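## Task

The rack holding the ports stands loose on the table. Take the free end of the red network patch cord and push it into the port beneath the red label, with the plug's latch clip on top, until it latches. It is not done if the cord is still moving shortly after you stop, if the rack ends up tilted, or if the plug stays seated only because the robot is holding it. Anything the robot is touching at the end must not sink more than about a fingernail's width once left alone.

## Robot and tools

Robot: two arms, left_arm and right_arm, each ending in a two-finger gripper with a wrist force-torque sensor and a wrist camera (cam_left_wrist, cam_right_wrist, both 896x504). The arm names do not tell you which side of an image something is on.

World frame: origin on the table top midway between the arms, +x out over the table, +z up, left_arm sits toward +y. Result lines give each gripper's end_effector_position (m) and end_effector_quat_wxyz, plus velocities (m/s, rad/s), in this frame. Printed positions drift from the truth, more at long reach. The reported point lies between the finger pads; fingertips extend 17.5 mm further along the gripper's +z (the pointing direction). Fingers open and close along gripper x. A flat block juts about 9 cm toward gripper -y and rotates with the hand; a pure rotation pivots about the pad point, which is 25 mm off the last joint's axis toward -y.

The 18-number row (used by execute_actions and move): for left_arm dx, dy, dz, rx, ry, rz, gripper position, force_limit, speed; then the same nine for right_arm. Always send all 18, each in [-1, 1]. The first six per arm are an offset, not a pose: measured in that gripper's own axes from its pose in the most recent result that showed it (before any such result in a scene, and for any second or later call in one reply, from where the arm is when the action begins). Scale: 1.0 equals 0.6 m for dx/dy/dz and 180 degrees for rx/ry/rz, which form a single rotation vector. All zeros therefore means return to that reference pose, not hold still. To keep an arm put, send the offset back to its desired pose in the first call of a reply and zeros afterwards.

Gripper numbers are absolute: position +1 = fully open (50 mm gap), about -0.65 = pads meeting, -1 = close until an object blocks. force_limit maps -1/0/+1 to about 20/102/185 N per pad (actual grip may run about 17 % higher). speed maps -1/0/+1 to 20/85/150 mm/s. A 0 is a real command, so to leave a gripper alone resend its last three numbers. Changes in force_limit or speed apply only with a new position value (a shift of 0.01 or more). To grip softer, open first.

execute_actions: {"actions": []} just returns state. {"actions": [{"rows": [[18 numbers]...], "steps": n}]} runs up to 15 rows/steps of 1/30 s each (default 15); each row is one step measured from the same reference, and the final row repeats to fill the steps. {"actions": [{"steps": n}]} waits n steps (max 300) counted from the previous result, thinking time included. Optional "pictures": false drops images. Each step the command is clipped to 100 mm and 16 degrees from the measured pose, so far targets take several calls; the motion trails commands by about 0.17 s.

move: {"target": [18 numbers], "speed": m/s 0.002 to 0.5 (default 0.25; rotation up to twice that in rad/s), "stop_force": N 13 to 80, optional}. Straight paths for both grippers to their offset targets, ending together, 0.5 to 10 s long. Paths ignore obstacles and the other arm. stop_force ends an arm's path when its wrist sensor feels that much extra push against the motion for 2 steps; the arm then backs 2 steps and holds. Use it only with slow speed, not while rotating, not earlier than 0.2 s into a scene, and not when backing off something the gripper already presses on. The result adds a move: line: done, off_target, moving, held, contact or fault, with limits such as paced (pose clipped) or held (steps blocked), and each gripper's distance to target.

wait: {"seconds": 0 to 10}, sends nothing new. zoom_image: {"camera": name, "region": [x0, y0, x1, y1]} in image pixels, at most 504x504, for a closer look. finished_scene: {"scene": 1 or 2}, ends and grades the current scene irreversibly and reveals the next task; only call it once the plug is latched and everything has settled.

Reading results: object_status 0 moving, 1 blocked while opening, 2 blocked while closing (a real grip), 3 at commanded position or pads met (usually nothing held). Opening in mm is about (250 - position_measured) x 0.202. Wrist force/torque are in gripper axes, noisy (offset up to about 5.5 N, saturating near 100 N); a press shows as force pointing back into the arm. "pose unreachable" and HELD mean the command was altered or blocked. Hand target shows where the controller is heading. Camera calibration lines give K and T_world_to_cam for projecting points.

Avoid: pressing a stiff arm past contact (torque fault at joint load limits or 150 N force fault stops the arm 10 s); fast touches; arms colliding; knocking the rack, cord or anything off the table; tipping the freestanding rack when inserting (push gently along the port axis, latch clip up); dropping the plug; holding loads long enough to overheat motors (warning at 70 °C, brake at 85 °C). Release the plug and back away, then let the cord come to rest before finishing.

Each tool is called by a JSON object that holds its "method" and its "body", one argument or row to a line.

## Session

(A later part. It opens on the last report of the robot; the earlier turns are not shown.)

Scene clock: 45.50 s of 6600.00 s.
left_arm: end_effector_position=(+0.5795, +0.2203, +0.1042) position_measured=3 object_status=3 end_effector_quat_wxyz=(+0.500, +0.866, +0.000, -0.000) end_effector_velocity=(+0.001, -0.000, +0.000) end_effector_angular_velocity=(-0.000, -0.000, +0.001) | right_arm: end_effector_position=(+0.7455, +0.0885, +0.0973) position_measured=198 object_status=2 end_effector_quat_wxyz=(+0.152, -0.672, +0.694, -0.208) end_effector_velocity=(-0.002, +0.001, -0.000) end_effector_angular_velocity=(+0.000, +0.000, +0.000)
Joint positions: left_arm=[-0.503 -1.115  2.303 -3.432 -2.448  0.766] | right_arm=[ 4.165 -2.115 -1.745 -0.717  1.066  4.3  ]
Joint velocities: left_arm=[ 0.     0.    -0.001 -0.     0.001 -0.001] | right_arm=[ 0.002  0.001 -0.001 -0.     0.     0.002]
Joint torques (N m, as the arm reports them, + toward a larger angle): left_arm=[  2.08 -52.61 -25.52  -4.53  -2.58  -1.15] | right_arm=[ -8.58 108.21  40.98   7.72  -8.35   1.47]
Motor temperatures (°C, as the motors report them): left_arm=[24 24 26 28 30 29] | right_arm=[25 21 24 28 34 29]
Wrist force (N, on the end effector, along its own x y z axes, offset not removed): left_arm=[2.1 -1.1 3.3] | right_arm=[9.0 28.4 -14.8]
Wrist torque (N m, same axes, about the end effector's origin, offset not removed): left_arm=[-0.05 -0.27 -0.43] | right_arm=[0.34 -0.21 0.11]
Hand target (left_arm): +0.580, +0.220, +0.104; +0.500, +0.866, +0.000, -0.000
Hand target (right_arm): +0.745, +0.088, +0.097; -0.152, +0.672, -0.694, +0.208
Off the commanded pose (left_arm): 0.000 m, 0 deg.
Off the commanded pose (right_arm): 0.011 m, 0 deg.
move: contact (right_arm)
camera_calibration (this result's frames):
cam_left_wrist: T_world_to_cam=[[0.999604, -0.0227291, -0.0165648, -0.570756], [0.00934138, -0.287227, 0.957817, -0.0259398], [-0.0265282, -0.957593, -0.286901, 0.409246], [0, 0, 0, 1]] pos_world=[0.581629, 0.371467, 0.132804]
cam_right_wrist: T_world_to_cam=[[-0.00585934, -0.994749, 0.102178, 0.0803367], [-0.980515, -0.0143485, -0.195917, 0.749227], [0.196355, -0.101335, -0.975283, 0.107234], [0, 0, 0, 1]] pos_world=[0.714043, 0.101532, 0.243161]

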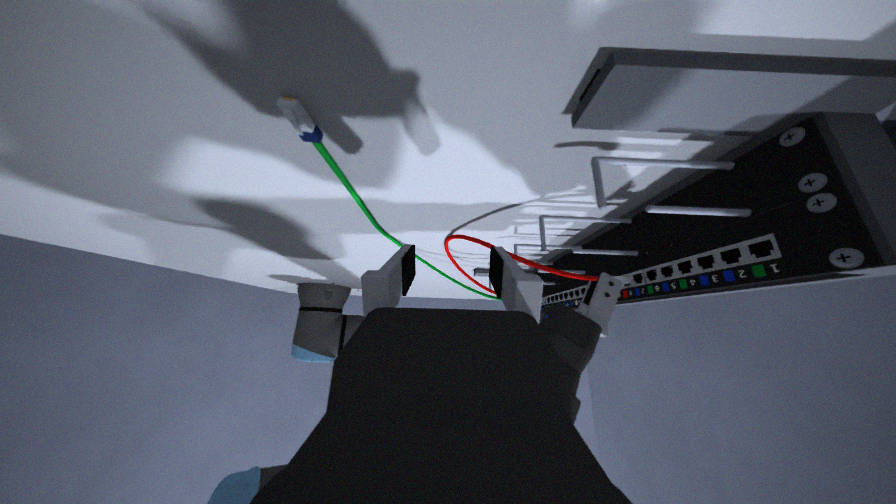

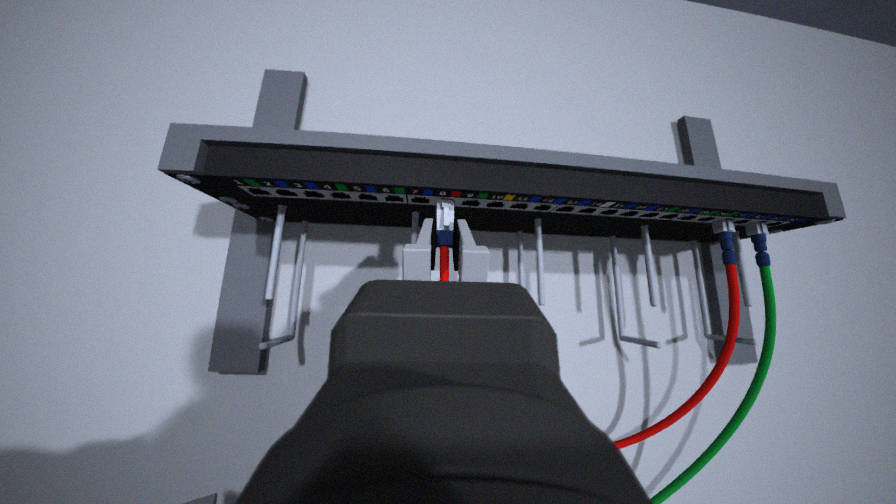

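{"method": "execute_actions", "body": {
  "actions": [],
  "pictures": false
}}

{"method": "move", "body": {
  "target": [0,0,0,0,0,0,1,0,0,0.0005,0.00476,-0.00175,0,0,0,-1,-0.4,-0.6],
  "speed": 0.01
}}

{"method": "zoom_image", "body": {
  "camera": "cam_left_wrist",
  "region": [590,255,660,300]
}}

{"method": "zoom_image", "body": {
  "camera": "cam_right_wrist",
  "region": [410,170,480,225]
}}

Scene clock: 53.03 s of 6600.00 s.
left_arm: end_effector_position=(+0.5795, +0.2204, +0.1042) position_measured=3 object_status=3 end_effector_quat_wxyz=(+0.500, +0.866, +0.000, -0.000) end_effector_velocity=(-0.000, +0.000, +0.000) end_effector_angular_velocity=(+0.000, -0.001, +0.000) | right_arm: end_effector_position=(+0.7452, +0.0885, +0.0974) position_measured=198 object_status=2 end_effector_quat_wxyz=(+0.152, -0.672, +0.694, -0.208) end_effector_velocity=(+0.000, +0.000, +0.001) end_effector_angular_velocity=(+0.001, -0.000, -0.000)
Joint positions: left_arm=[-0.502 -1.115  2.303 -3.432 -2.448  0.766] | right_arm=[ 4.166 -2.115 -1.745 -0.717  1.066  4.301]
Joint velocities: left_arm=[ 0.    -0.     0.001 -0.001  0.001  0.   ] | right_arm=[-0.     0.001  0.     0.    -0.     0.   ]
Joint torques (N m, as the arm reports them, + toward a larger angle): left_arm=[ 12.88 -72.68 -11.41  -1.69  -2.65  -1.33] | right_arm=[ -3.07 108.73  36.62   4.24  -6.1    1.97]
Motor temperatures (°C, as the motors report them): left_arm=[24 24 26 28 30 29] | right_arm=[25 21 24 28 34 29]
Wrist force (N, on the end effector, along its own x y z axes, offset not removed): left_arm=[3.2 -3.6 0.8] | right_arm=[6.0 19.2 -9.7]
Wrist torque (N m, same axes, about the end effector's origin, offset not removed): left_arm=[-0.47 -0.64 -0.26] | right_arm=[0.45 -0.53 0.01]
Hand target (left_arm): +0.580, +0.220, +0.104; +0.500, +0.866, +0.000, -0.000
Hand target (right_arm): +0.745, +0.088, +0.097; -0.152, +0.672, -0.694, +0.208
Off the commanded pose (left_arm): 0.000 m, 0 deg.
Off the commanded pose (right_arm): 0.011 m, 0 deg.
Steps of this call (steps 1 to 90: nothing new was sent; then 4.53 s passed at rest). Readings (end_effector_position | what the end effector reports):
1: left_arm (+0.5795, +0.2203, +0.1042) | right_arm (+0.7454, +0.0885, +0.0973) | left_arm position_measured=3 object_status=3 | right_arm position_measured=198 object_status=2
2: left_arm (+0.5795, +0.2203, +0.1042) | right_arm (+0.7454, +0.0885, +0.0973) | left_arm position_measured=3 object_status=3 | right_arm position_measured=198 object_status=2
4: left_arm (+0.5795, +0.2203, +0.1042) | right_arm (+0.7453, +0.0885, +0.0973) | left_arm position_measured=3 object_status=3 | right_arm position_measured=198 object_status=2
8: left_arm (+0.5795, +0.2203, +0.1042) | right_arm (+0.7453, +0.0885, +0.0974) | left_arm position_measured=3 object_status=3 | right_arm position_measured=198 object_status=2
90: the state above

Scene clock: 53.73 s of 6600.00 s.
left_arm: end_effector_position=(+0.5795, +0.2204, +0.1042) position_measured=3 object_status=3 end_effector_quat_wxyz=(+0.500, +0.866, +0.000, -0.000) end_effector_velocity=(-0.000, -0.000, -0.000) end_effector_angular_velocity=(-0.001, +0.001, -0.001) | right_arm: end_effector_position=(+0.7424, +0.0883, +0.0969) position_measured=198 object_status=2 end_effector_quat_wxyz=(+0.152, -0.672, +0.694, -0.208) end_effector_velocity=(-0.001, -0.000, -0.000) end_effector_angular_velocity=(+0.001, +0.000, -0.000)
Joint positions: left_arm=[-0.502 -1.115  2.303 -3.432 -2.448  0.766] | right_arm=[ 4.169 -2.113 -1.749 -0.717  1.066  4.304]
Joint velocities: left_arm=[ 0.     0.001 -0.    -0.001 -0.002 -0.001] | right_arm=[ 0.001  0.001 -0.002  0.001  0.     0.002]
Joint torques (N m, as the arm reports them, + toward a larger angle): left_arm=[ 13.65 -74.11 -11.71  -1.79  -2.75  -1.56] | right_arm=[  9.7  108.06  32.23   6.81  -4.12   1.87]
Motor temperatures (°C, as the motors report them): left_arm=[24 24 26 28 30 29] | right_arm=[25 21 24 28 34 29]
Wrist force (N, on the end effector, along its own x y z axes, offset not removed): left_arm=[1.4 -3.9 -2.6] | right_arm=[2.4 3.3 0.5]
Wrist torque (N m, same axes, about the end effector's origin, offset not removed): left_arm=[-0.63 -0.31 -0.31] | right_arm=[0.54 -0.27 0.10]
Hand target (left_arm): +0.580, +0.220, +0.104; +0.500, +0.866, +0.000, -0.000
Hand target (right_arm): +0.742, +0.088, +0.097; -0.152, +0.672, -0.694, +0.208
Off the commanded pose (left_arm): 0.000 m, 0 deg.
Off the commanded pose (right_arm): 0.000 m, 0 deg.
move: done
camera_calibration (this result's frames):
cam_left_wrist: T_world_to_cam=[[0.999605, -0.0226372, -0.0166547, -0.570758], [0.00945265, -0.28727, 0.957803, -0.0259506], [-0.0264663, -0.957582, -0.286943, 0.409277], [0, 0, 0, 1]] pos_world=[0.58161, 0.371541, 0.132789]
cam_right_wrist: T_world_to_cam=[[-0.00600751, -0.994735, 0.1023, 0.0801961], [-0.980484, -0.0142442, -0.196084, 0.746061], [0.196509, -0.101482, -0.975236, 0.107334], [0, 0, 0, 1]] pos_world=[0.71089, 0.101293, 0.242762]

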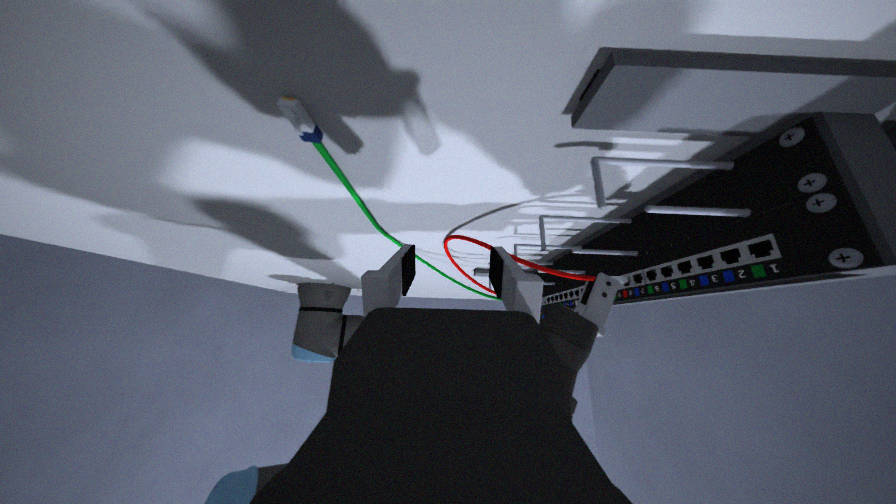

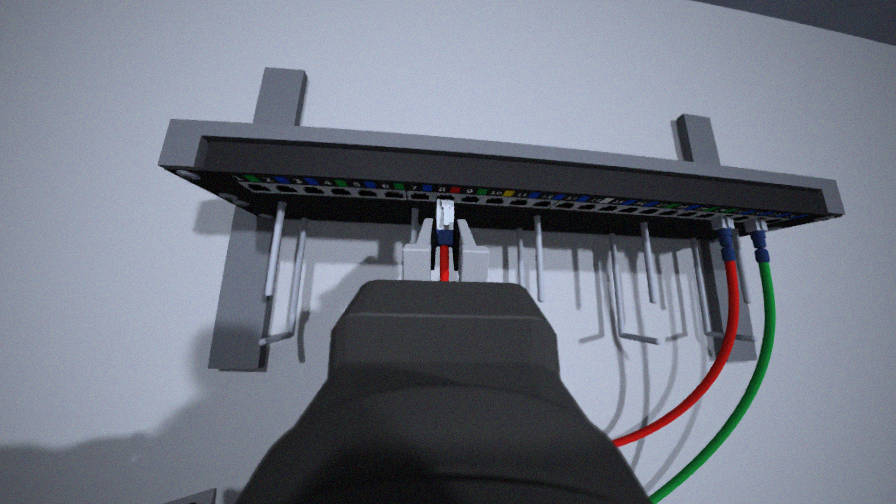

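Region (590, 255, 660, 300) of cam_left_wrist's 896x504 image, scaled by 7.200, with more detail than that image has; it fills the top 324 rows of this view, and the rest is white.

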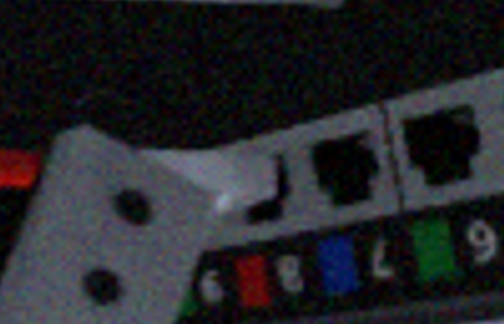

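Region (410, 170, 480, 225) of cam_right_wrist's 896x504 image, scaled by 7.200, with more detail than that image has; it fills the top 396 rows of this view, and the rest is white.

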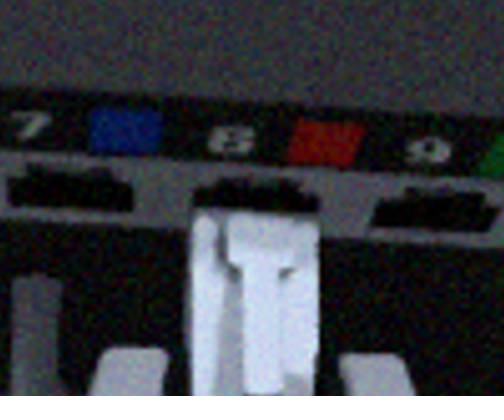

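{"method": "move", "body": {
  "target": [0,0,0,0,0,0,1,0,0,0,-0.0232,0.0132,0,0,0,-1,-0.4,-0.6],
  "speed": 0.005,
  "stop_force": 20
}}

{"method": "zoom_image", "body": {
  "camera": "cam_left_wrist",
  "region": [590,255,660,300]
}}

{"method": "zoom_image", "body": {
  "camera": "cam_right_wrist",
  "region": [410,170,480,225]
}}

Scene clock: 57.90 s of 6600.00 s.
left_arm: end_effector_position=(+0.5795, +0.2204, +0.1042) position_measured=3 object_status=3 end_effector_quat_wxyz=(+0.500, +0.866, +0.000, -0.000) end_effector_velocity=(+0.000, +0.000, +0.001) end_effector_angular_velocity=(-0.000, -0.002, +0.001) | right_arm: end_effector_position=(+0.7498, +0.0879, +0.0969) position_measured=198 object_status=2 end_effector_quat_wxyz=(+0.152, -0.672, +0.694, -0.208) end_effector_velocity=(-0.001, -0.000, +0.000) end_effector_angular_velocity=(+0.001, -0.000, -0.000)
Joint positions: left_arm=[-0.502 -1.115  2.303 -3.432 -2.448  0.766] | right_arm=[ 4.161 -2.118 -1.741 -0.715  1.067  4.295]
Joint velocities: left_arm=[ 0.    -0.001  0.    -0.001  0.001 -0.001] | right_arm=[ 0.001  0.002 -0.002  0.    -0.     0.002]
Joint torques (N m, as the arm reports them, + toward a larger angle): left_arm=[ 14.02 -73.51 -11.46  -1.52  -2.43  -1.56] | right_arm=[ -2.81 107.48  35.98   8.08  -6.54   2.25]
Motor temperatures (°C, as the motors report them): left_arm=[24 24 26 28 30 29] | right_arm=[25 21 24 28 34 29]
Wrist force (N, on the end effector, along its own x y z axes, offset not removed): left_arm=[3.0 0.4 0.5] | right_arm=[7.3 19.9 -11.8]
Wrist torque (N m, same axes, about the end effector's origin, offset not removed): left_arm=[0.23 -0.61 -0.37] | right_arm=[0.01 -0.63 0.00]
Hand target (left_arm): +0.580, +0.220, +0.104; +0.500, +0.866, +0.000, -0.000
Hand target (right_arm): +0.749, +0.088, +0.097; -0.152, +0.672, -0.694, +0.208
Off the commanded pose (left_arm): 0.000 m, 0 deg.
Off the commanded pose (right_arm): 0.009 m, 0 deg.
move: contact (right_arm)
camera_calibration (this result's frames):
cam_left_wrist: T_world_to_cam=[[0.999605, -0.0226372, -0.0166544, -0.570758], [0.00945237, -0.28727, 0.957803, -0.0259505], [-0.0264663, -0.957582, -0.286943, 0.409277], [0, 0, 0, 1]] pos_world=[0.58161, 0.371541, 0.132789]
cam_right_wrist: T_world_to_cam=[[-0.00593363, -0.994738, 0.102282, 0.0798742], [-0.980504, -0.0143023, -0.195978, 0.753378], [0.19641, -0.10145, -0.975259, 0.105842], [0, 0, 0, 1]] pos_world=[0.718376, 0.100967, 0.242699]

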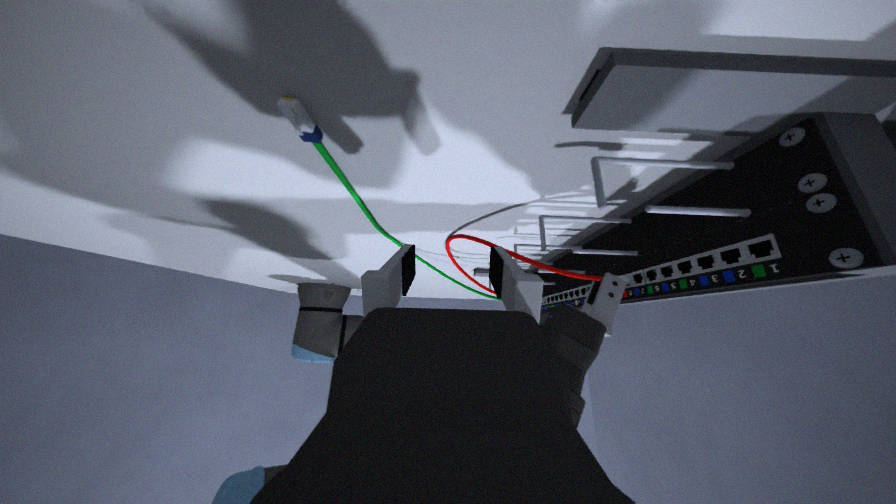

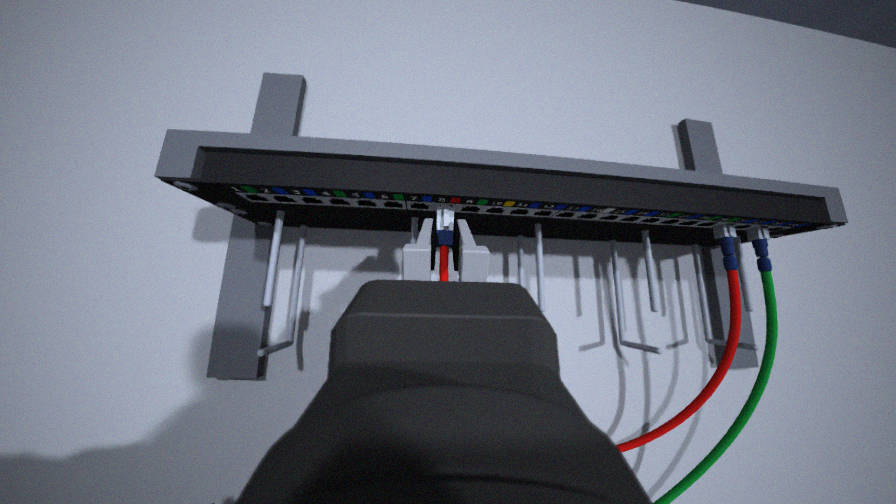

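Region (590, 255, 660, 300) of cam_left_wrist's 896x504 image, scaled by 7.200, with more detail than that image has; it fills the top 324 rows of this view, and the rest is white.

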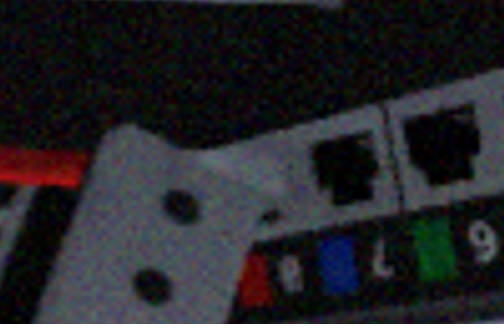

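Region (410, 170, 480, 225) of cam_right_wrist's 896x504 image, scaled by 7.200, with more detail than that image has; it fills the top 396 rows of this view, and the rest is white.

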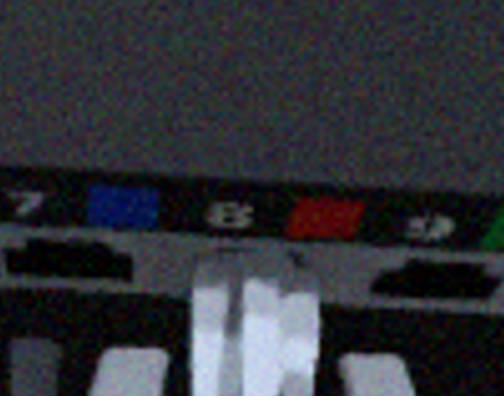

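The plug is about halfway in. Continuing with a slight lateral correction.

{"method": "move", "body": {
  "target": [0,0,0,0,0,0,1,0,0,0.0005,-0.0087,0.005,0,0,0,-1,-0.4,-0.6],
  "speed": 0.004,
  "stop_force": 18
}}

{"method": "zoom_image", "body": {
  "camera": "cam_right_wrist",
  "region": [400,185,490,255]
}}

Scene clock: 61.40 s of 6600.00 s.
left_arm: end_effector_position=(+0.5795, +0.2204, +0.1042) position_measured=3 object_status=3 end_effector_quat_wxyz=(+0.500, +0.866, +0.000, -0.000) end_effector_velocity=(+0.001, -0.000, +0.000) end_effector_angular_velocity=(+0.000, -0.003, +0.000) | right_arm: end_effector_position=(+0.7504, +0.0880, +0.0969) position_measured=198 object_status=2 end_effector_quat_wxyz=(+0.152, -0.673, +0.694, -0.208) end_effector_velocity=(-0.001, +0.000, -0.000) end_effector_angular_velocity=(+0.000, +0.001, -0.001)
Joint positions: left_arm=[-0.502 -1.115  2.303 -3.432 -2.448  0.766] | right_arm=[ 4.16  -2.119 -1.74  -0.715  1.067  4.294]
Joint velocities: left_arm=[-0.     0.    -0.001 -0.     0.001  0.001] | right_arm=[ 0.001  0.001 -0.002  0.     0.     0.002]
Joint torques (N m, as the arm reports them, + toward a larger angle): left_arm=[ 12.27 -73.53 -11.64  -1.86  -2.46  -1.2 ] | right_arm=[-10.45 108.17  36.73   7.49  -6.25   1.64]
Motor temperatures (°C, as the motors report them): left_arm=[24 24 26 28 30 29] | right_arm=[25 21 24 28 34 29]
Wrist force (N, on the end effector, along its own x y z axes, offset not removed): left_arm=[-4.2 -5.3 -0.4] | right_arm=[7.0 24.3 -15.0]
Wrist torque (N m, same axes, about the end effector's origin, offset not removed): left_arm=[-0.71 0.89 -0.22] | right_arm=[0.10 -0.28 0.07]
Hand target (left_arm): +0.580, +0.220, +0.104; +0.500, +0.866, +0.000, -0.000
Hand target (right_arm): +0.750, +0.088, +0.097; -0.152, +0.673, -0.694, +0.208
Off the commanded pose (left_arm): 0.000 m, 0 deg.
Off the commanded pose (right_arm): 0.005 m, 0 deg.
move: contact (right_arm)
camera_calibration (this result's frames):
cam_left_wrist: T_world_to_cam=[[0.999605, -0.0226373, -0.0166545, -0.570758], [0.00945246, -0.28727, 0.957803, -0.0259505], [-0.0264664, -0.957582, -0.286943, 0.409277], [0, 0, 0, 1]] pos_world=[0.58161, 0.371541, 0.132789]
cam_right_wrist: T_world_to_cam=[[-0.00572573, -0.994736, 0.102315, 0.0797237], [-0.980533, -0.0144975, -0.195821, 0.753923], [0.196273, -0.101445, -0.975288, 0.105841], [0, 0, 0, 1]] pos_world=[0.718929, 0.100971, 0.242703]

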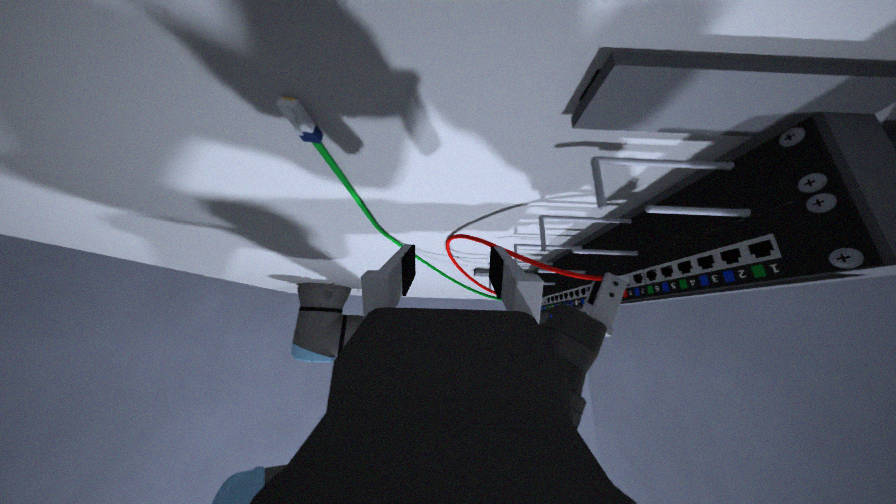

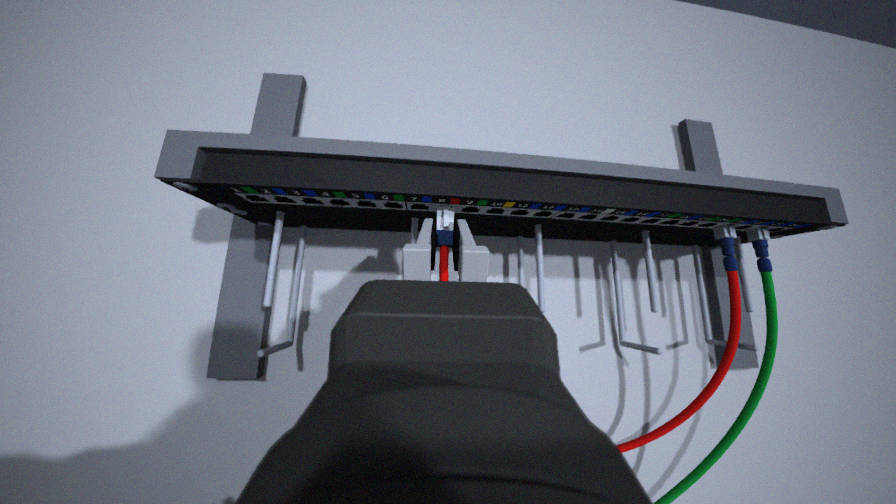

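Region (400, 185, 490, 255) of cam_right_wrist's 896x504 image, scaled by 5.600, with more detail than that image has.

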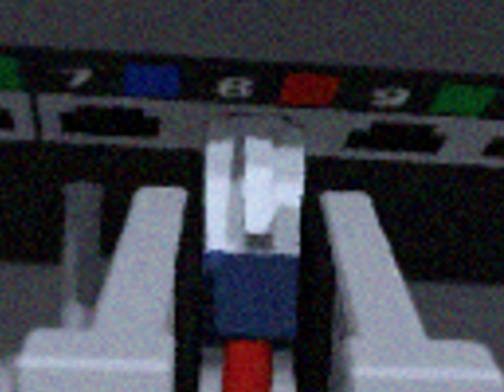

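The plug is binding. I'll ease off and loosen the grip slightly so it can self-align.

{"method": "move", "body": {
  "target": [0,0,0,0,0,0,1,0,0,0,0.0009,-0.0005,0,0,0,-1,-0.4,-0.6],
  "speed": 0.004
}}

{"method": "move", "body": {
  "target": [0,0,0,0,0,0,1,0,0,0,0,0,0,0,0,-0.19,-0.4,-0.9]
}}

{"method": "zoom_image", "body": {
  "camera": "cam_right_wrist",
  "region": [400,185,490,255]
}}

{"method": "zoom_image", "body": {
  "camera": "cam_left_wrist",
  "region": [590,255,660,300]
}}

Scene clock: 65.87 s of 6600.00 s.
left_arm: end_effector_position=(+0.5795, +0.2204, +0.1042) position_measured=3 object_status=3 end_effector_quat_wxyz=(+0.500, +0.866, +0.000, -0.000) end_effector_velocity=(+0.001, -0.000, +0.001) end_effector_angular_velocity=(-0.001, -0.001, -0.000) | right_arm: end_effector_position=(+0.7498, +0.0879, +0.0969) position_measured=198 object_status=2 end_effector_quat_wxyz=(+0.152, -0.673, +0.694, -0.208) end_effector_velocity=(+0.000, -0.000, -0.000) end_effector_angular_velocity=(+0.000, -0.000, -0.000)
Joint positions: left_arm=[-0.502 -1.115  2.303 -3.432 -2.448  0.766] | right_arm=[ 4.161 -2.118 -1.741 -0.716  1.067  4.294]
Joint velocities: left_arm=[ 0.     0.    -0.001 -0.    -0.001 -0.   ] | right_arm=[-0.    -0.001 -0.     0.001 -0.    -0.   ]
Joint torques (N m, as the arm reports them, + toward a larger angle): left_arm=[ 14.06 -73.59 -11.45  -1.84  -2.63  -1.17] | right_arm=[  5.55 107.67  32.68   4.5   -5.51   2.03]
Motor temperatures (°C, as the motors report them): left_arm=[24 24 26 28 30 29] | right_arm=[25 21 24 28 34 29]
Wrist force (N, on the end effector, along its own x y z axes, offset not removed): left_arm=[-4.7 -1.7 -1.5] | right_arm=[3.9 6.6 -3.3]
Wrist torque (N m, same axes, about the end effector's origin, offset not removed): left_arm=[-0.39 0.78 -0.25] | right_arm=[0.40 -0.47 -0.01]
Hand target (left_arm): +0.580, +0.220, +0.104; +0.500, +0.866, +0.000, -0.000
Hand target (right_arm): +0.750, +0.088, +0.097; -0.152, +0.673, -0.694, +0.208
Off the commanded pose (left_arm): 0.000 m, 0 deg.
Off the commanded pose (right_arm): 0.000 m, 0 deg.
After step 90, 0.77 s passed at rest.
move: done
camera_calibration (this result's frames):
cam_left_wrist: T_world_to_cam=[[0.999605, -0.0226372, -0.0166544, -0.570758], [0.00945237, -0.28727, 0.957803, -0.0259505], [-0.0264663, -0.957582, -0.286942, 0.409277], [0, 0, 0, 1]] pos_world=[0.58161, 0.371541, 0.132789]
cam_right_wrist: T_world_to_cam=[[-0.00576347, -0.994731, 0.102356, 0.0797424], [-0.980531, -0.0144695, -0.195832, 0.753353], [0.196281, -0.101491, -0.975281, 0.105946], [0, 0, 0, 1]] pos_world=[0.71835, 0.100975, 0.242695]

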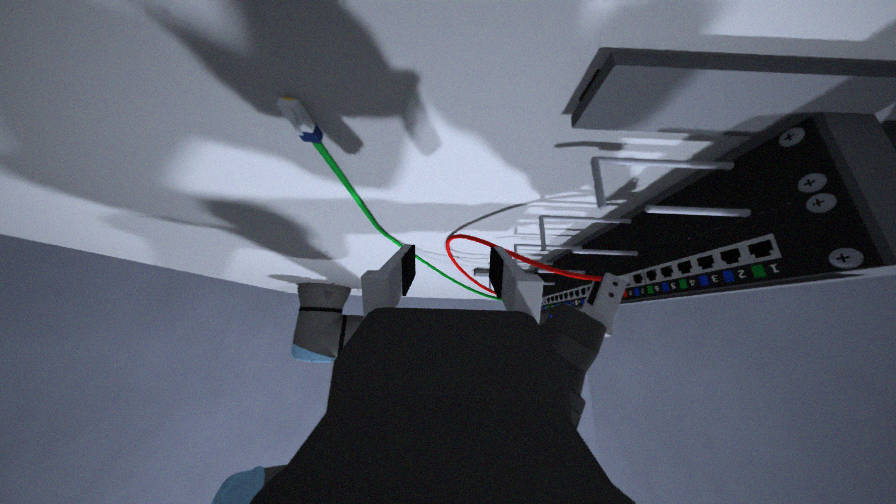

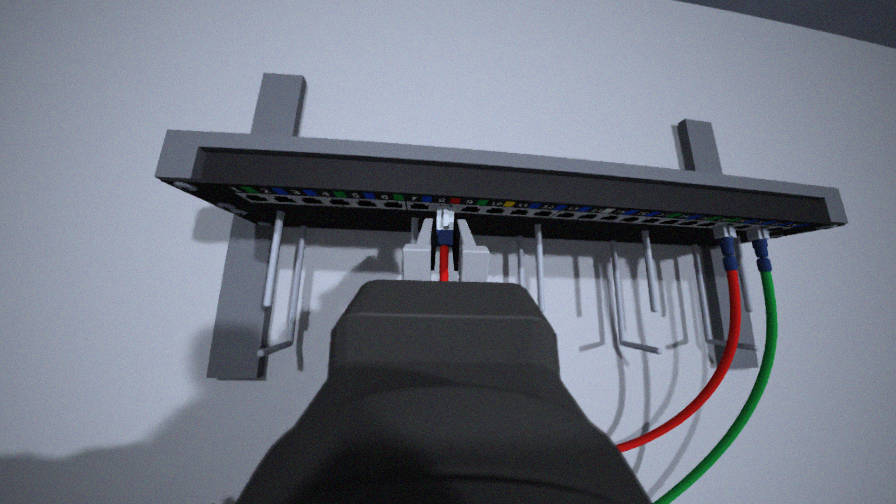

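Scene clock: 66.37 s of 6600.00 s.
left_arm: end_effector_position=(+0.5795, +0.2204, +0.1042) position_measured=3 object_status=3 end_effector_quat_wxyz=(+0.500, +0.866, +0.000, -0.000) end_effector_velocity=(-0.000, +0.000, -0.000) end_effector_angular_velocity=(+0.000, +0.002, -0.000) | right_arm: end_effector_position=(+0.7498, +0.0879, +0.0969) position_measured=181 object_status=3 end_effector_quat_wxyz=(+0.152, -0.673, +0.694, -0.208) end_effector_velocity=(+0.001, -0.000, +0.001) end_effector_angular_velocity=(+0.002, -0.001, -0.001)
Joint positions: left_arm=[-0.502 -1.115  2.303 -3.432 -2.448  0.766] | right_arm=[ 4.161 -2.118 -1.741 -0.716  1.067  4.294]
Joint velocities: left_arm=[ 0.     0.     0.001  0.001 -0.001 -0.   ] | right_arm=[-0.001  0.    -0.     0.001  0.     0.   ]
Joint torques (N m, as the arm reports them, + toward a larger angle): left_arm=[ 13.58 -73.51 -11.2   -1.6   -2.46  -1.38] | right_arm=[  2.77 108.65  36.61   4.64  -3.02   2.06]
Motor temperatures (°C, as the motors report them): left_arm=[24 24 26 28 30 29] | right_arm=[25 21 24 28 34 29]
Wrist force (N, on the end effector, along its own x y z axes, offset not removed): left_arm=[2.8 -0.3 2.2] | right_arm=[2.8 3.8 0.8]
Wrist torque (N m, same axes, about the end effector's origin, offset not removed): left_arm=[0.10 -0.56 -0.24] | right_arm=[0.68 -0.35 0.04]
Hand target (left_arm): +0.580, +0.220, +0.104; +0.500, +0.866, +0.000, -0.000
Hand target (right_arm): +0.750, +0.088, +0.097; -0.152, +0.673, -0.694, +0.208
Off the commanded pose (left_arm): 0.000 m, 0 deg.
Off the commanded pose (right_arm): 0.000 m, 0 deg.
move: done
camera_calibration (this result's frames):
cam_left_wrist: T_world_to_cam=[[0.999605, -0.0226371, -0.0166546, -0.570758], [0.00945255, -0.28727, 0.957803, -0.0259505], [-0.0264663, -0.957582, -0.286943, 0.409277], [0, 0, 0, 1]] pos_world=[0.58161, 0.371541, 0.132789]
cam_right_wrist: T_world_to_cam=[[-0.00578295, -0.994727, 0.102394, 0.0797358], [-0.98052, -0.0144637, -0.195887, 0.753355], [0.196335, -0.101533, -0.975266, 0.105906], [0, 0, 0, 1]] pos_world=[0.718348, 0.100965, 0.242695]

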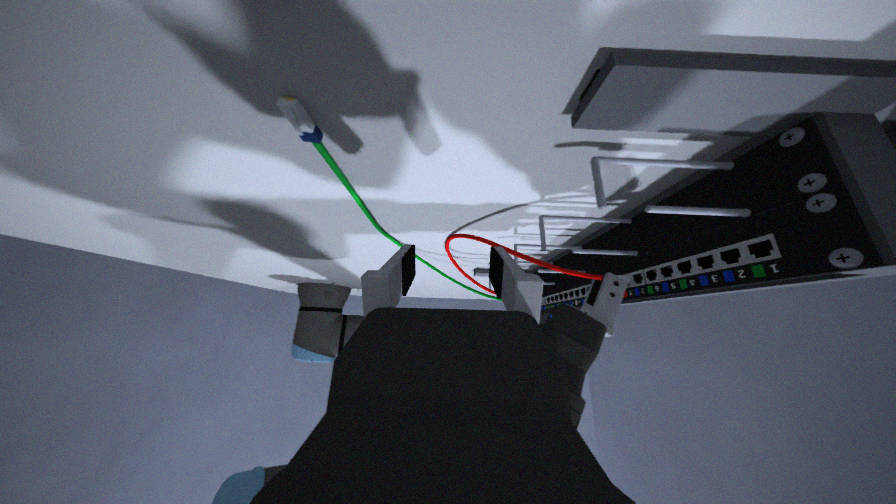

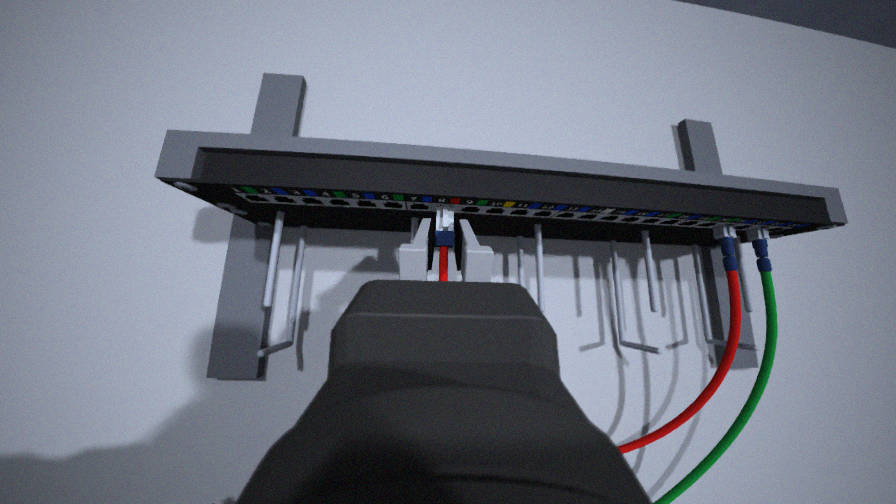

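Region (400, 185, 490, 255) of cam_right_wrist's 896x504 image, scaled by 5.600, with more detail than that image has.

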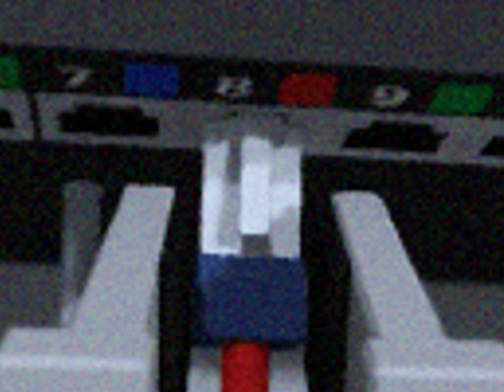

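Region (590, 255, 660, 300) of cam_left_wrist's 896x504 image, scaled by 7.200, with more detail than that image has; it fills the top 324 rows of this view, and the rest is white.

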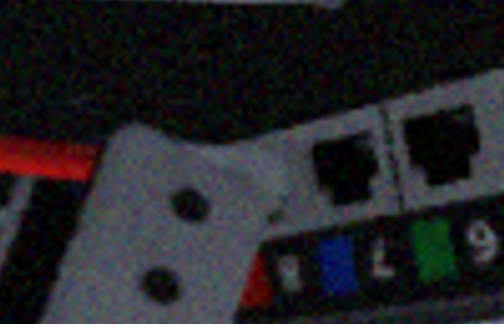

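{"method": "move", "body": {
  "target": [0,0,0,0,0,0,1,0,0,-0.0003,0,0,0,0,0,-1,-0.4,-0.9]
}}

{"method": "move", "body": {
  "target": [0,0,0,0,0,0,1,0,0,0,-0.0016,-0.0017,-0.017,0,0,-1,-0.4,-0.9],
  "speed": 0.02
}}

{"method": "move", "body": {
  "target": [0,0,0,0,0,0,1,0,0,0.0003,-0.0104,0.0053,0,0,0,-1,-0.4,-0.9],
  "speed": 0.004,
  "stop_force": 24
}}

{"method": "zoom_image", "body": {
  "camera": "cam_right_wrist",
  "region": [400,185,490,255]
}}

Scene clock: 70.07 s of 6600.00 s.
left_arm: end_effector_position=(+0.5795, +0.2204, +0.1042) position_measured=3 object_status=3 end_effector_quat_wxyz=(+0.500, +0.866, +0.000, -0.000) end_effector_velocity=(-0.000, +0.001, -0.000) end_effector_angular_velocity=(+0.001, +0.001, +0.002) | right_arm: end_effector_position=(+0.7498, +0.0881, +0.0969) position_measured=200 object_status=2 end_effector_quat_wxyz=(+0.152, -0.673, +0.694, -0.208) end_effector_velocity=(-0.000, -0.000, -0.000) end_effector_angular_velocity=(-0.001, +0.000, -0.000)
Joint positions: left_arm=[-0.502 -1.115  2.303 -3.432 -2.448  0.766] | right_arm=[ 4.161 -2.119 -1.74  -0.716  1.067  4.294]
Joint velocities: left_arm=[ 0.    -0.001  0.001 -0.     0.001 -0.001] | right_arm=[-0.    -0.     0.    -0.001 -0.     0.   ]
Joint torques (N m, as the arm reports them, + toward a larger angle): left_arm=[ 13.42 -72.98 -11.28  -1.86  -2.6   -1.22] | right_arm=[ 7.61 82.31 54.68  2.77 -2.42  1.85]
Motor temperatures (°C, as the motors report them): left_arm=[24 24 26 28 30 29] | right_arm=[25 21 24 28 34 29]
Wrist force (N, on the end effector, along its own x y z axes, offset not removed): left_arm=[-2.2 -2.0 3.7] | right_arm=[2.9 4.8 -0.4]
Wrist torque (N m, same axes, about the end effector's origin, offset not removed): left_arm=[-0.17 0.40 -0.25] | right_arm=[0.56 -0.17 0.15]
Hand target (left_arm): +0.580, +0.220, +0.104; +0.500, +0.866, +0.000, -0.000
Hand target (right_arm): +0.750, +0.088, +0.097; -0.152, +0.673, -0.694, +0.208
Off the commanded pose (left_arm): 0.000 m, 0 deg.
Off the commanded pose (right_arm): 0.000 m, 0 deg.
move: done
camera_calibration (this result's frames):
cam_left_wrist: T_world_to_cam=[[0.999605, -0.0226371, -0.0166548, -0.570758], [0.00945281, -0.28727, 0.957803, -0.0259505], [-0.0264663, -0.957582, -0.286943, 0.409277], [0, 0, 0, 1]] pos_world=[0.58161, 0.371541, 0.132789]
cam_right_wrist: T_world_to_cam=[[-0.00574621, -0.994733, 0.102337, 0.0798637], [-0.980533, -0.0144815, -0.19582, 0.753393], [0.196271, -0.10147, -0.975285, 0.105988], [0, 0, 0, 1]] pos_world=[0.718383, 0.101108, 0.242725]

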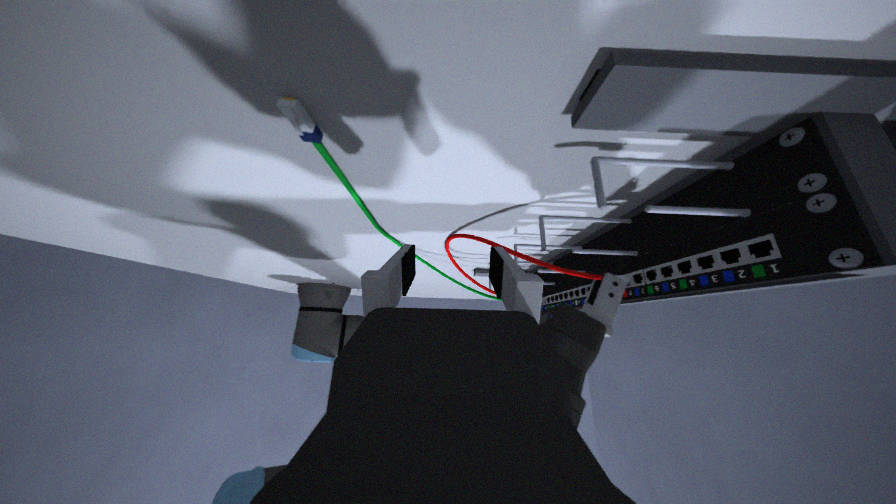

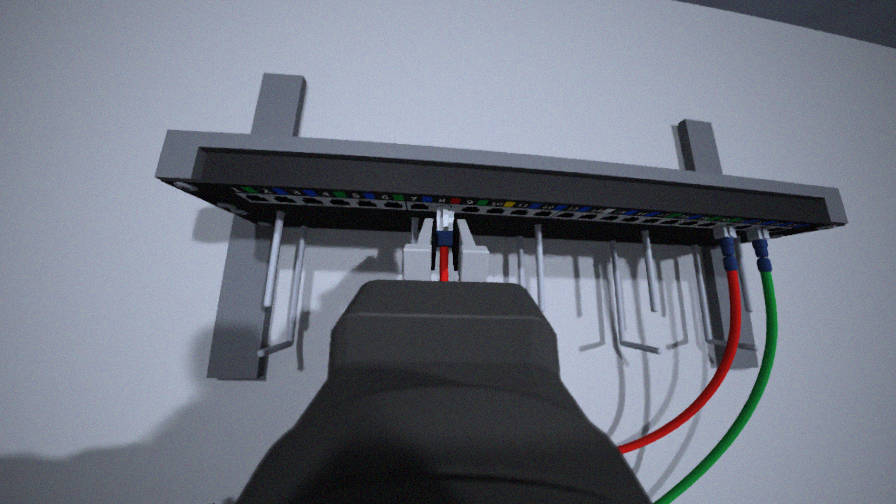

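Scene clock: 71.63 s of 6600.00 s.
left_arm: end_effector_position=(+0.5795, +0.2204, +0.1042) position_measured=3 object_status=3 end_effector_quat_wxyz=(+0.500, +0.866, +0.000, -0.000) end_effector_velocity=(+0.001, -0.001, +0.001) end_effector_angular_velocity=(-0.002, -0.003, -0.001) | right_arm: end_effector_position=(+0.7502, +0.0882, +0.0982) position_measured=200 object_status=2 end_effector_quat_wxyz=(+0.134, -0.676, +0.699, -0.190) end_effector_velocity=(-0.000, +0.000, +0.001) end_effector_angular_velocity=(+0.002, +0.010, -0.001)
Joint positions: left_arm=[-0.502 -1.115  2.303 -3.432 -2.448  0.766] | right_arm=[ 4.146 -2.116 -1.718 -0.757  1.117  4.29 ]
Joint velocities: left_arm=[ 0.     0.001 -0.002 -0.001 -0.002  0.001] | right_arm=[-0.003  0.001  0.005 -0.008  0.01  -0.001]
Joint torques (N m, as the arm reports them, + toward a larger angle): left_arm=[ 13.28 -71.37 -11.53  -1.87  -2.68  -1.19] | right_arm=[-17.65 108.78  54.94   2.24   0.95  -2.24]
Motor temperatures (°C, as the motors report them): left_arm=[24 24 26 28 30 29] | right_arm=[25 21 24 28 34 29]
Wrist force (N, on the end effector, along its own x y z axes, offset not removed): left_arm=[-0.3 -0.7 0.6] | right_arm=[3.7 4.4 -0.6]
Wrist torque (N m, same axes, about the end effector's origin, offset not removed): left_arm=[0.05 0.00 -0.29] | right_arm=[0.81 -0.58 0.02]
Hand target (left_arm): +0.580, +0.220, +0.104; +0.500, +0.866, +0.000, -0.000
Hand target (right_arm): +0.750, +0.088, +0.098; -0.134, +0.676, -0.699, +0.189
Off the commanded pose (left_arm): 0.000 m, 0 deg.
Off the commanded pose (right_arm): 0.000 m, 0 deg.
move: done
camera_calibration (this result's frames):
cam_left_wrist: T_world_to_cam=[[0.999605, -0.0226373, -0.0166548, -0.570758], [0.00945275, -0.28727, 0.957803, -0.0259505], [-0.0264665, -0.957582, -0.286943, 0.409277], [0, 0, 0, 1]] pos_world=[0.58161, 0.371541, 0.132789]
cam_right_wrist: T_world_to_cam=[[-0.00405158, -0.994967, 0.100121, 0.0787749], [-0.989424, -0.0105286, -0.144669, 0.755297], [0.144995, -0.0996478, -0.984402, 0.146404], [0, 0, 0, 1]] pos_world=[0.7264, 0.100919, 0.245501]

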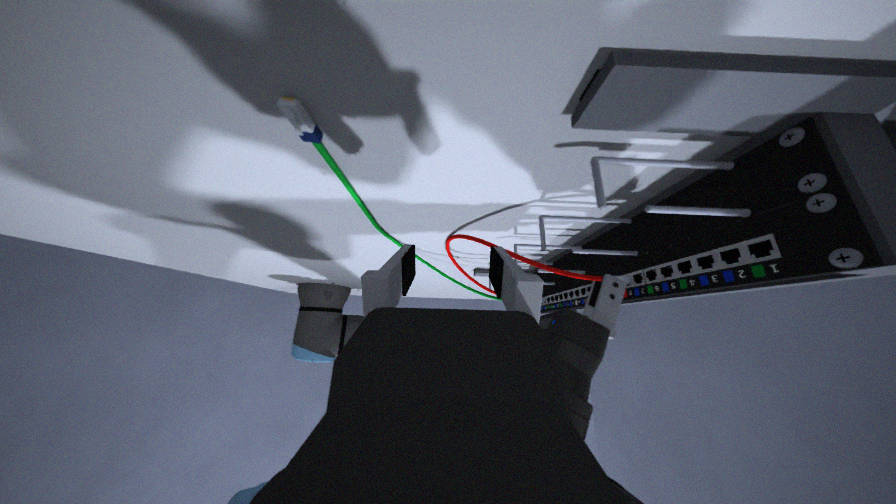

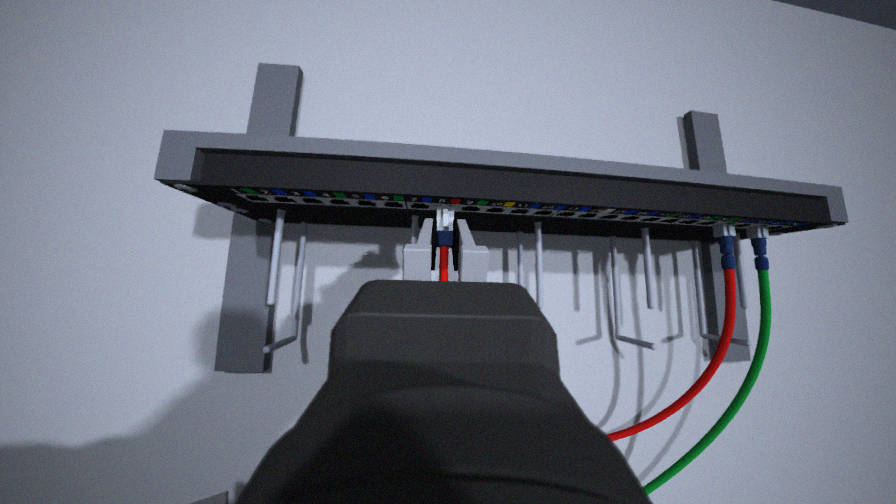

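Scene clock: 73.33 s of 6600.00 s.
left_arm: end_effector_position=(+0.5795, +0.2204, +0.1042) position_measured=3 object_status=3 end_effector_quat_wxyz=(+0.500, +0.866, +0.000, -0.000) end_effector_velocity=(+0.001, -0.000, +0.000) end_effector_angular_velocity=(+0.001, -0.000, +0.001) | right_arm: end_effector_position=(+0.7554, +0.0879, +0.0981) position_measured=200 object_status=2 end_effector_quat_wxyz=(+0.134, -0.676, +0.699, -0.189) end_effector_velocity=(-0.000, -0.000, +0.000) end_effector_angular_velocity=(+0.001, -0.001, -0.001)
Joint positions: left_arm=[-0.502 -1.115  2.303 -3.432 -2.448  0.766] | right_arm=[ 4.141 -2.12  -1.712 -0.757  1.118  4.283]
Joint velocities: left_arm=[-0.    -0.    -0.001  0.001  0.002 -0.001] | right_arm=[ 0.001  0.001 -0.001  0.    -0.     0.002]
Joint torques (N m, as the arm reports them, + toward a larger angle): left_arm=[ 14.94 -73.67 -11.74  -1.71  -2.64  -1.35] | right_arm=[-12.63 105.66  41.03   9.75  -9.46   1.88]
Motor temperatures (°C, as the motors report them): left_arm=[24 24 26 28 30 29] | right_arm=[25 21 24 28 34 29]
Wrist force (N, on the end effector, along its own x y z axes, offset not removed): left_arm=[3.4 -1.3 4.4] | right_arm=[9.5 32.6 -20.2]
Wrist torque (N m, same axes, about the end effector's origin, offset not removed): left_arm=[0.07 -0.61 -0.41] | right_arm=[0.05 -0.47 0.09]
Hand target (left_arm): +0.580, +0.220, +0.104; +0.500, +0.866, +0.000, -0.000
Hand target (right_arm): +0.755, +0.088, +0.098; -0.134, +0.676, -0.699, +0.190
Off the commanded pose (left_arm): 0.000 m, 0 deg.
Off the commanded pose (right_arm): 0.002 m, 0 deg.
move: contact (right_arm)
camera_calibration (this result's frames):
cam_left_wrist: T_world_to_cam=[[0.999605, -0.0226372, -0.0166547, -0.570758], [0.00945271, -0.28727, 0.957803, -0.0259506], [-0.0264663, -0.957582, -0.286943, 0.409277], [0, 0, 0, 1]] pos_world=[0.58161, 0.371541, 0.132789]
cam_right_wrist: T_world_to_cam=[[-0.00383663, -0.994966, 0.100141, 0.0783371], [-0.989463, -0.0107171, -0.144391, 0.760471], [0.144737, -0.0996395, -0.984441, 0.145705], [0, 0, 0, 1]] pos_world=[0.73167, 0.100611, 0.245398]

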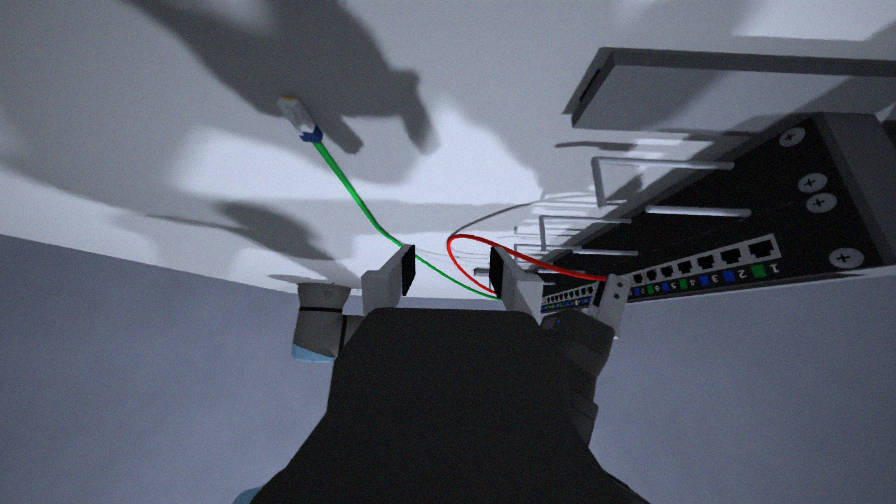

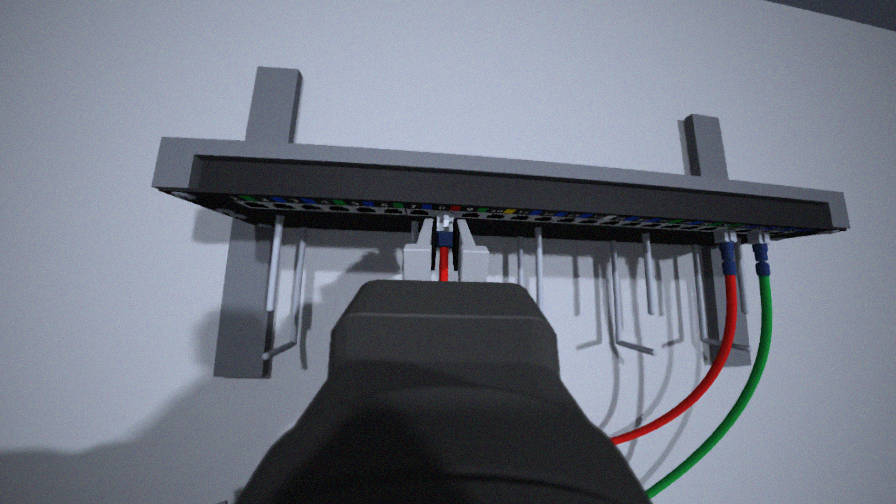

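Region (400, 185, 490, 255) of cam_right_wrist's 896x504 image, scaled by 5.600, with more detail than that image has.

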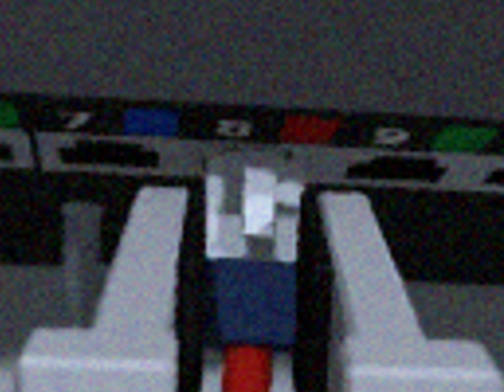

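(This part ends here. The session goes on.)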